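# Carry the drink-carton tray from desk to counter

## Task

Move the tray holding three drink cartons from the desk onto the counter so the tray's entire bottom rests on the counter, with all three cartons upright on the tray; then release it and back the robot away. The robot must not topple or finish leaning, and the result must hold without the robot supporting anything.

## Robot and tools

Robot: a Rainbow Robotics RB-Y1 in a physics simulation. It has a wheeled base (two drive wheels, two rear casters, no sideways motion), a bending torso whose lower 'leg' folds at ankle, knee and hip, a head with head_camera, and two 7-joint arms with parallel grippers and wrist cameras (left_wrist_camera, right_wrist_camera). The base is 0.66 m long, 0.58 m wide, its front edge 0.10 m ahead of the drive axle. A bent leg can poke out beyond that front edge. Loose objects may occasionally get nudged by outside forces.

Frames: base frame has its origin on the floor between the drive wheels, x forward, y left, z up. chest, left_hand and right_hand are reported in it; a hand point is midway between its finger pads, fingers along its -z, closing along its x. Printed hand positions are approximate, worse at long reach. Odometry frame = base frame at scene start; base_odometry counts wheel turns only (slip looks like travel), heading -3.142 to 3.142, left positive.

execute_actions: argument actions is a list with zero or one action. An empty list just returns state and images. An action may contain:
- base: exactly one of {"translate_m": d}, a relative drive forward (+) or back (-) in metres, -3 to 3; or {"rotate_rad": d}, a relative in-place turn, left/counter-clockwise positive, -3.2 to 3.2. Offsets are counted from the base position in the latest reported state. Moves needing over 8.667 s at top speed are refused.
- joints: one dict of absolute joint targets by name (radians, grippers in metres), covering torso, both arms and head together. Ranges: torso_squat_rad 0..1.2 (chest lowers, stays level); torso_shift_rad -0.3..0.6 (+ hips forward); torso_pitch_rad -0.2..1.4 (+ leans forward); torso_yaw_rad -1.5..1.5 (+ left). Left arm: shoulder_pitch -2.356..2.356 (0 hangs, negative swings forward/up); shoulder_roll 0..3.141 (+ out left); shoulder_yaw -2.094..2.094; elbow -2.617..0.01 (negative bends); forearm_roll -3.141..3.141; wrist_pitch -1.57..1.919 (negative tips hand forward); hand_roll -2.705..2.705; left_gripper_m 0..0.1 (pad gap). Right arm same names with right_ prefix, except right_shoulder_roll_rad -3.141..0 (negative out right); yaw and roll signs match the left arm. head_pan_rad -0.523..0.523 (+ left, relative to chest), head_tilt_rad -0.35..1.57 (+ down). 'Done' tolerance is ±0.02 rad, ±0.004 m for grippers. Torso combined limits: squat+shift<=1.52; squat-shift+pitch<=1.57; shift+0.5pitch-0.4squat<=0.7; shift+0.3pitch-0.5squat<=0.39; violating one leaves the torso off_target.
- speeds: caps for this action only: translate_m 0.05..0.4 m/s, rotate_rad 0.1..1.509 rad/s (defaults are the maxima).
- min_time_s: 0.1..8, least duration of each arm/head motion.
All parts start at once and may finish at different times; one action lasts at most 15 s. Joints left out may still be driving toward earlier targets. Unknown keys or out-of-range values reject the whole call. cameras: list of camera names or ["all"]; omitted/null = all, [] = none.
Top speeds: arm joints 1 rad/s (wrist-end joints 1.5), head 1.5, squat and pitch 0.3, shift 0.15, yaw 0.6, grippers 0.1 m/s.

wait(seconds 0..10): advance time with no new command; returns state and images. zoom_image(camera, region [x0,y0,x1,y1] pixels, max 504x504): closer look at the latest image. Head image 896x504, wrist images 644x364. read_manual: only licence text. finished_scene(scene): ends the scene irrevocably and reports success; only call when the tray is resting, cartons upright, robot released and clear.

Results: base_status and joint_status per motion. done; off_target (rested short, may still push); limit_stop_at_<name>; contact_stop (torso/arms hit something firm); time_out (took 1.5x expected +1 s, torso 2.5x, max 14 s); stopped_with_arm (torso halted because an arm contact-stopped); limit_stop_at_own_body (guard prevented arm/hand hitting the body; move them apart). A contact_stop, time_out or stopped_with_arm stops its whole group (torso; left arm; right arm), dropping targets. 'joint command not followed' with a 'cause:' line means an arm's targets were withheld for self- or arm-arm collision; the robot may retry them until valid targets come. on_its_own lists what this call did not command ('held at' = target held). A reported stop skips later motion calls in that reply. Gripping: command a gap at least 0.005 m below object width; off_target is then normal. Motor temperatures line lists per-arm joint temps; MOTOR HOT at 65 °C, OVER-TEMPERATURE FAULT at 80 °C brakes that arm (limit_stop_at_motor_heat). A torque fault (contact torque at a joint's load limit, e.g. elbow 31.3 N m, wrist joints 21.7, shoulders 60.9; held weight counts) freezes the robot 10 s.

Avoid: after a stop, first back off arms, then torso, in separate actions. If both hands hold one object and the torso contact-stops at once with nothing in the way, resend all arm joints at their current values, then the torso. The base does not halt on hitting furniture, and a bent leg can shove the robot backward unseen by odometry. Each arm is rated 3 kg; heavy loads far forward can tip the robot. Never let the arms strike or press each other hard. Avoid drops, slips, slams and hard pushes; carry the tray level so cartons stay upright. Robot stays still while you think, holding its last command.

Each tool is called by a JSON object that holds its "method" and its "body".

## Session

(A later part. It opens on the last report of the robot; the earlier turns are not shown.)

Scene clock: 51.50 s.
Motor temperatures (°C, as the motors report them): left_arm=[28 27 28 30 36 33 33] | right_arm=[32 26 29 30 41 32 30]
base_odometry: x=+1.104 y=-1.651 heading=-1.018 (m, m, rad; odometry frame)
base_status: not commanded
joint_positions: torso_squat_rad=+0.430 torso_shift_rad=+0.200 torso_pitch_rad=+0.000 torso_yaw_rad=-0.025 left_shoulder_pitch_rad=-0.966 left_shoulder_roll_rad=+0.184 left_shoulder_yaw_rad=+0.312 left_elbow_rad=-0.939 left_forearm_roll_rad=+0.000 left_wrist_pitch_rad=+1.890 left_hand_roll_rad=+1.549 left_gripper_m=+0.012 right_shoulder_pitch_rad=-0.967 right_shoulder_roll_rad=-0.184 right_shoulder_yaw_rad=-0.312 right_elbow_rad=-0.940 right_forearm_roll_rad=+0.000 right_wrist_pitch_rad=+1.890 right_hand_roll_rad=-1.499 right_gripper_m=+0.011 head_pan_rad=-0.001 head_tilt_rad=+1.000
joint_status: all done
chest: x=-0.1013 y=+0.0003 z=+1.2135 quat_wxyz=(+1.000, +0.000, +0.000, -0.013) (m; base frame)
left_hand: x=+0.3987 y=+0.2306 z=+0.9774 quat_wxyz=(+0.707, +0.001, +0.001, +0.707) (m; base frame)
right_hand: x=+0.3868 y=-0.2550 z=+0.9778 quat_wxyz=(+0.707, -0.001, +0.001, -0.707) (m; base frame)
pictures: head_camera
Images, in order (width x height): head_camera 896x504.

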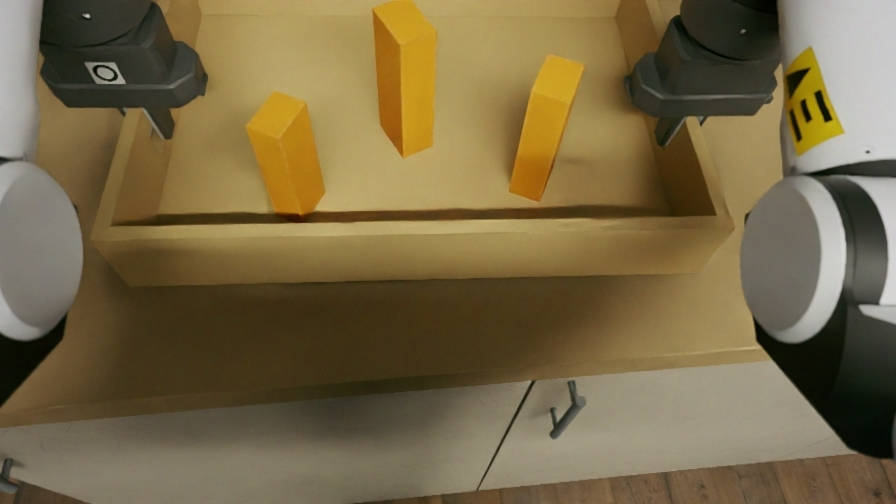

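{"method": "execute_actions", "body": {"actions": [{"joints":{"torso_squat_rad":0.465}}], "cameras": ["head_camera"]}}

Scene clock: 52.37 s.
Motor temperatures (°C, as the motors report them): left_arm=[28 27 28 30 36 33 33] | right_arm=[32 26 29 30 41 32 30]
base_odometry: x=+1.104 y=-1.651 heading=-1.018 (m, m, rad; odometry frame)
base_status: not commanded
joint_positions: torso_squat_rad=+0.465 torso_shift_rad=+0.200 torso_pitch_rad=+0.000 torso_yaw_rad=-0.025 left_shoulder_pitch_rad=-0.966 left_shoulder_roll_rad=+0.184 left_shoulder_yaw_rad=+0.312 left_elbow_rad=-0.939 left_forearm_roll_rad=+0.000 left_wrist_pitch_rad=+1.890 left_hand_roll_rad=+1.549 left_gripper_m=+0.012 right_shoulder_pitch_rad=-0.967 right_shoulder_roll_rad=-0.184 right_shoulder_yaw_rad=-0.312 right_elbow_rad=-0.940 right_forearm_roll_rad=+0.000 right_wrist_pitch_rad=+1.890 right_hand_roll_rad=-1.499 right_gripper_m=+0.011 head_pan_rad=-0.001 head_tilt_rad=+1.000
joint_status: all done
chest: x=-0.1035 y=+0.0003 z=+1.2031 quat_wxyz=(+1.000, +0.000, +0.000, -0.013) (m; base frame)
left_hand: x=+0.3966 y=+0.2306 z=+0.9670 quat_wxyz=(+0.707, +0.001, +0.001, +0.707) (m; base frame)
right_hand: x=+0.3847 y=-0.2550 z=+0.9675 quat_wxyz=(+0.707, -0.001, +0.000, -0.707) (m; base frame)
pictures: head_camera
Images, in order (width x height): head_camera 896x504.

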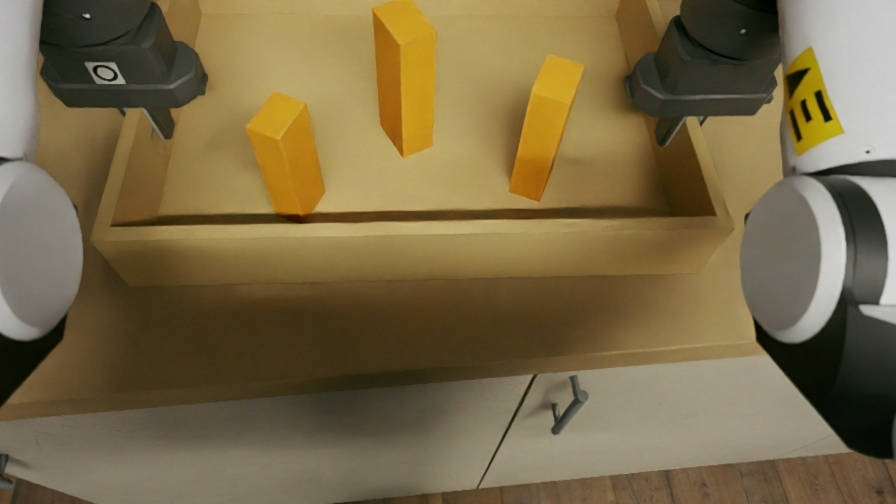

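Not yet in contact.

{"method": "execute_actions", "body": {"actions": [{"joints":{"torso_squat_rad":0.495}}], "cameras": ["head_camera"]}}

Scene clock: 53.27 s.
Motor temperatures (°C, as the motors report them): left_arm=[28 27 28 30 36 33 33] | right_arm=[32 26 29 30 41 32 30]
base_odometry: x=+1.104 y=-1.651 heading=-1.018 (m, m, rad; odometry frame)
base_status: not commanded
joint_positions: torso_squat_rad=+0.495 torso_shift_rad=+0.199 torso_pitch_rad=-0.003 torso_yaw_rad=-0.025 left_shoulder_pitch_rad=-0.972 left_shoulder_roll_rad=+0.186 left_shoulder_yaw_rad=+0.312 left_elbow_rad=-0.942 left_forearm_roll_rad=+0.000 left_wrist_pitch_rad=+1.889 left_hand_roll_rad=+1.549 left_gripper_m=+0.012 right_shoulder_pitch_rad=-0.974 right_shoulder_roll_rad=-0.186 right_shoulder_yaw_rad=-0.312 right_elbow_rad=-0.944 right_forearm_roll_rad=+0.000 right_wrist_pitch_rad=+1.890 right_hand_roll_rad=-1.499 right_gripper_m=+0.011 head_pan_rad=-0.001 head_tilt_rad=+1.000
joint_status: all done
chest: x=-0.1070 y=+0.0003 z=+1.1937 quat_wxyz=(+1.000, +0.000, -0.001, -0.013) (m; base frame)
left_hand: x=+0.3963 y=+0.2306 z=+0.9629 quat_wxyz=(+0.708, -0.003, -0.004, +0.707) (m; base frame)
right_hand: x=+0.3848 y=-0.2551 z=+0.9640 quat_wxyz=(+0.708, +0.004, -0.005, -0.707) (m; base frame)
pictures: head_camera
Images, in order (width x height): head_camera 896x504.

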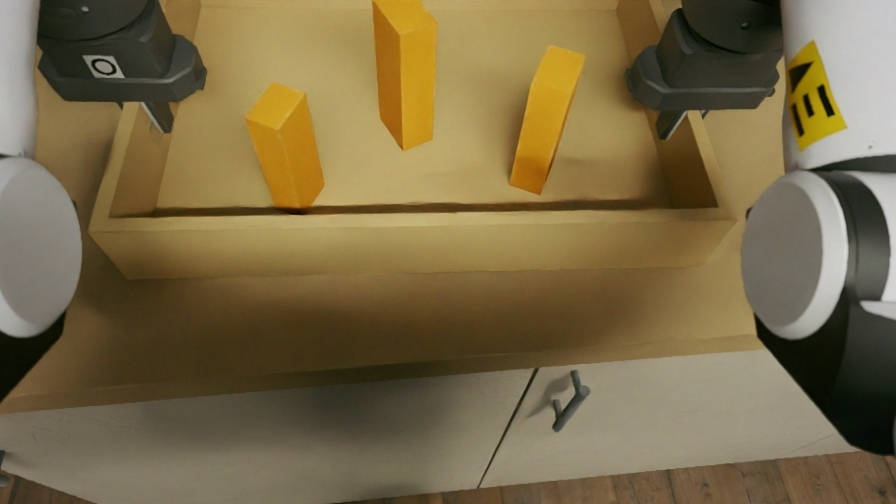

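{"method": "execute_actions", "body": {"actions": [{"joints":{"torso_squat_rad":0.483,"left_gripper_m":0.05,"right_gripper_m":0.05}}], "cameras": []}}

{"method": "execute_actions", "body": {"actions": [{"joints":{"torso_squat_rad":0.15,"head_tilt_rad":0.9}}]}}

Scene clock: 54.53 s.
Motor temperatures (°C, as the motors report them): left_arm=[28 27 28 30 36 33 33] | right_arm=[32 26 29 30 41 32 30]
base_odometry: x=+1.104 y=-1.651 heading=-1.018 (m, m, rad; odometry frame)
base_status: not commanded
joint_positions: torso_squat_rad=+0.483 torso_shift_rad=+0.200 torso_pitch_rad=+0.000 torso_yaw_rad=-0.025 left_shoulder_pitch_rad=-0.968 left_shoulder_roll_rad=+0.185 left_shoulder_yaw_rad=+0.312 left_elbow_rad=-0.940 left_forearm_roll_rad=+0.000 left_wrist_pitch_rad=+1.890 left_hand_roll_rad=+1.549 left_gripper_m=+0.050 right_shoulder_pitch_rad=-0.969 right_shoulder_roll_rad=-0.185 right_shoulder_yaw_rad=-0.312 right_elbow_rad=-0.940 right_forearm_roll_rad=+0.000 right_wrist_pitch_rad=+1.890 right_hand_roll_rad=-1.499 right_gripper_m=+0.050 head_pan_rad=-0.001 head_tilt_rad=+1.000
joint_status: all done
chest: x=-0.1049 y=+0.0003 z=+1.1975 quat_wxyz=(+1.000, +0.000, +0.000, -0.013) (m; base frame)
left_hand: x=+0.3959 y=+0.2307 z=+0.9626 quat_wxyz=(+0.707, +0.000, +0.000, +0.707) (m; base frame)
right_hand: x=+0.3840 y=-0.2550 z=+0.9631 quat_wxyz=(+0.707, +0.000, -0.001, -0.707) (m; base frame)
pictures: none
No camera images: the call's "cameras" was empty. Leave "cameras" out to get every camera's image.

Scene clock: 56.43 s.
Motor temperatures (°C, as the motors report them): left_arm=[28 27 28 30 36 33 33] | right_arm=[32 26 29 30 41 32 30]
base_odometry: x=+1.104 y=-1.651 heading=-1.018 (m, m, rad; odometry frame)
base_status: not commanded
joint_positions: torso_squat_rad=+0.150 torso_shift_rad=+0.200 torso_pitch_rad=+0.000 torso_yaw_rad=-0.025 left_shoulder_pitch_rad=-0.968 left_shoulder_roll_rad=+0.185 left_shoulder_yaw_rad=+0.312 left_elbow_rad=-0.940 left_forearm_roll_rad=+0.000 left_wrist_pitch_rad=+1.890 left_hand_roll_rad=+1.549 left_gripper_m=+0.050 right_shoulder_pitch_rad=-0.968 right_shoulder_roll_rad=-0.185 right_shoulder_yaw_rad=-0.312 right_elbow_rad=-0.940 right_forearm_roll_rad=+0.000 right_wrist_pitch_rad=+1.890 right_hand_roll_rad=-1.499 right_gripper_m=+0.050 head_pan_rad=-0.001 head_tilt_rad=+0.900
joint_status: all done
chest: x=-0.0905 y=+0.0003 z=+1.2683 quat_wxyz=(+1.000, +0.000, +0.000, -0.013) (m; base frame)
left_hand: x=+0.4102 y=+0.2307 z=+1.0332 quat_wxyz=(+0.707, +0.000, +0.000, +0.707) (m; base frame)
right_hand: x=+0.3983 y=-0.2549 z=+1.0337 quat_wxyz=(+0.707, +0.000, +0.000, -0.707) (m; base frame)
pictures: head_camera, left_wrist_camera, right_wrist_camera
Images, in order (width x height): head_camera 896x504, left_wrist_camera 644x364, right_wrist_camera 644x364.

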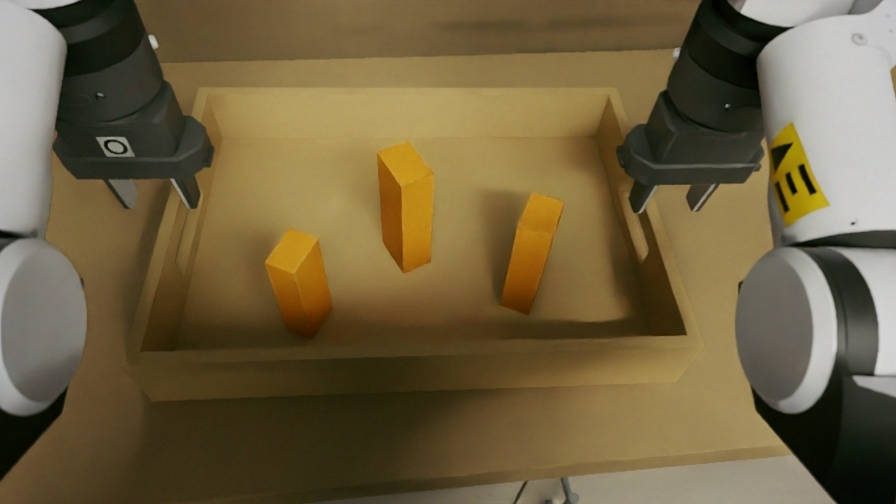

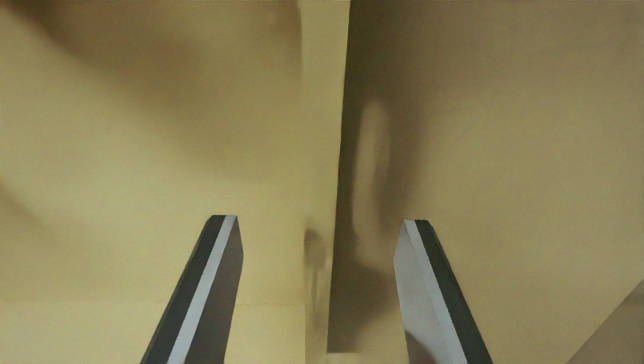

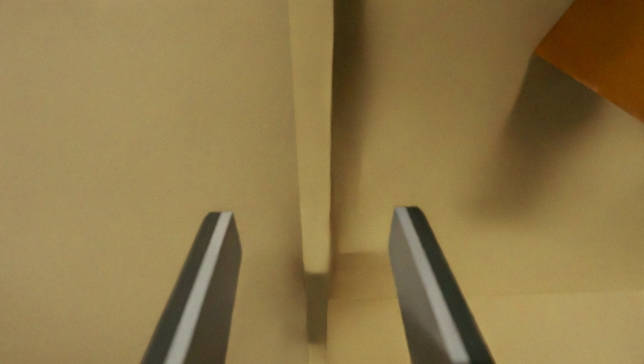

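Fingertips are about 2 cm above the walls. Backing away.

{"method": "execute_actions", "body": {"actions": [{"base":{"translate_m":-0.5},"joints":{"torso_squat_rad":0.0,"head_tilt_rad":0.65}}], "cameras": ["head_camera"]}}

Scene clock: 59.23 s.
Motor temperatures (°C, as the motors report them): left_arm=[28 27 28 30 36 33 33] | right_arm=[32 26 29 30 41 32 30]
base_odometry: x=+0.841 y=-1.226 heading=-1.017 (m, m, rad; odometry frame)
base_status: done
joint_positions: torso_squat_rad=+0.000 torso_shift_rad=+0.200 torso_pitch_rad=+0.000 torso_yaw_rad=-0.025 left_shoulder_pitch_rad=-0.967 left_shoulder_roll_rad=+0.185 left_shoulder_yaw_rad=+0.312 left_elbow_rad=-0.940 left_forearm_roll_rad=+0.000 left_wrist_pitch_rad=+1.890 left_hand_roll_rad=+1.549 left_gripper_m=+0.050 right_shoulder_pitch_rad=-0.968 right_shoulder_roll_rad=-0.185 right_shoulder_yaw_rad=-0.312 right_elbow_rad=-0.940 right_forearm_roll_rad=+0.000 right_wrist_pitch_rad=+1.890 right_hand_roll_rad=-1.499 right_gripper_m=+0.050 head_pan_rad=-0.001 head_tilt_rad=+0.650
joint_status: all done
chest: x=-0.0890 y=+0.0003 z=+1.2760 quat_wxyz=(+1.000, +0.000, +0.000, -0.013) (m; base frame)
left_hand: x=+0.4116 y=+0.2307 z=+1.0409 quat_wxyz=(+0.707, +0.000, +0.000, +0.707) (m; base frame)
right_hand: x=+0.3998 y=-0.2549 z=+1.0414 quat_wxyz=(+0.707, +0.000, +0.000, -0.707) (m; base frame)
pictures: head_camera
Images, in order (width x height): head_camera 896x504.

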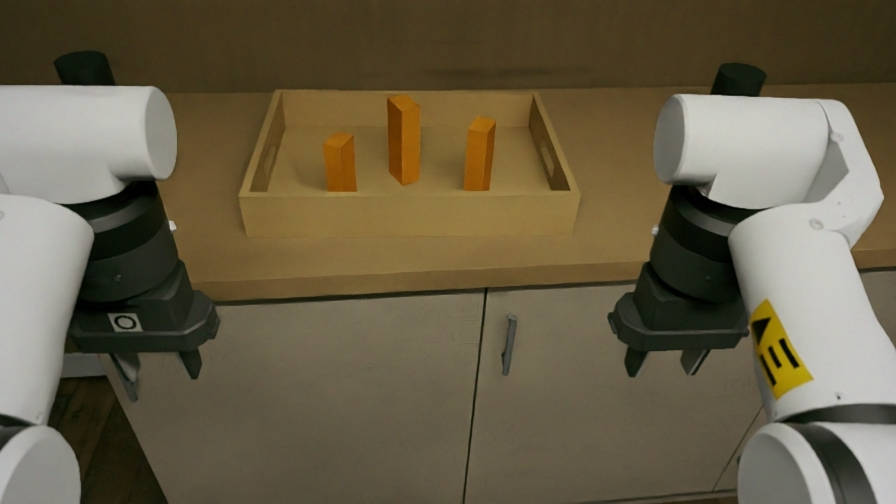

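{"method": "finished_scene", "body": {"scene": 2}}

The scene is finished: the task was done.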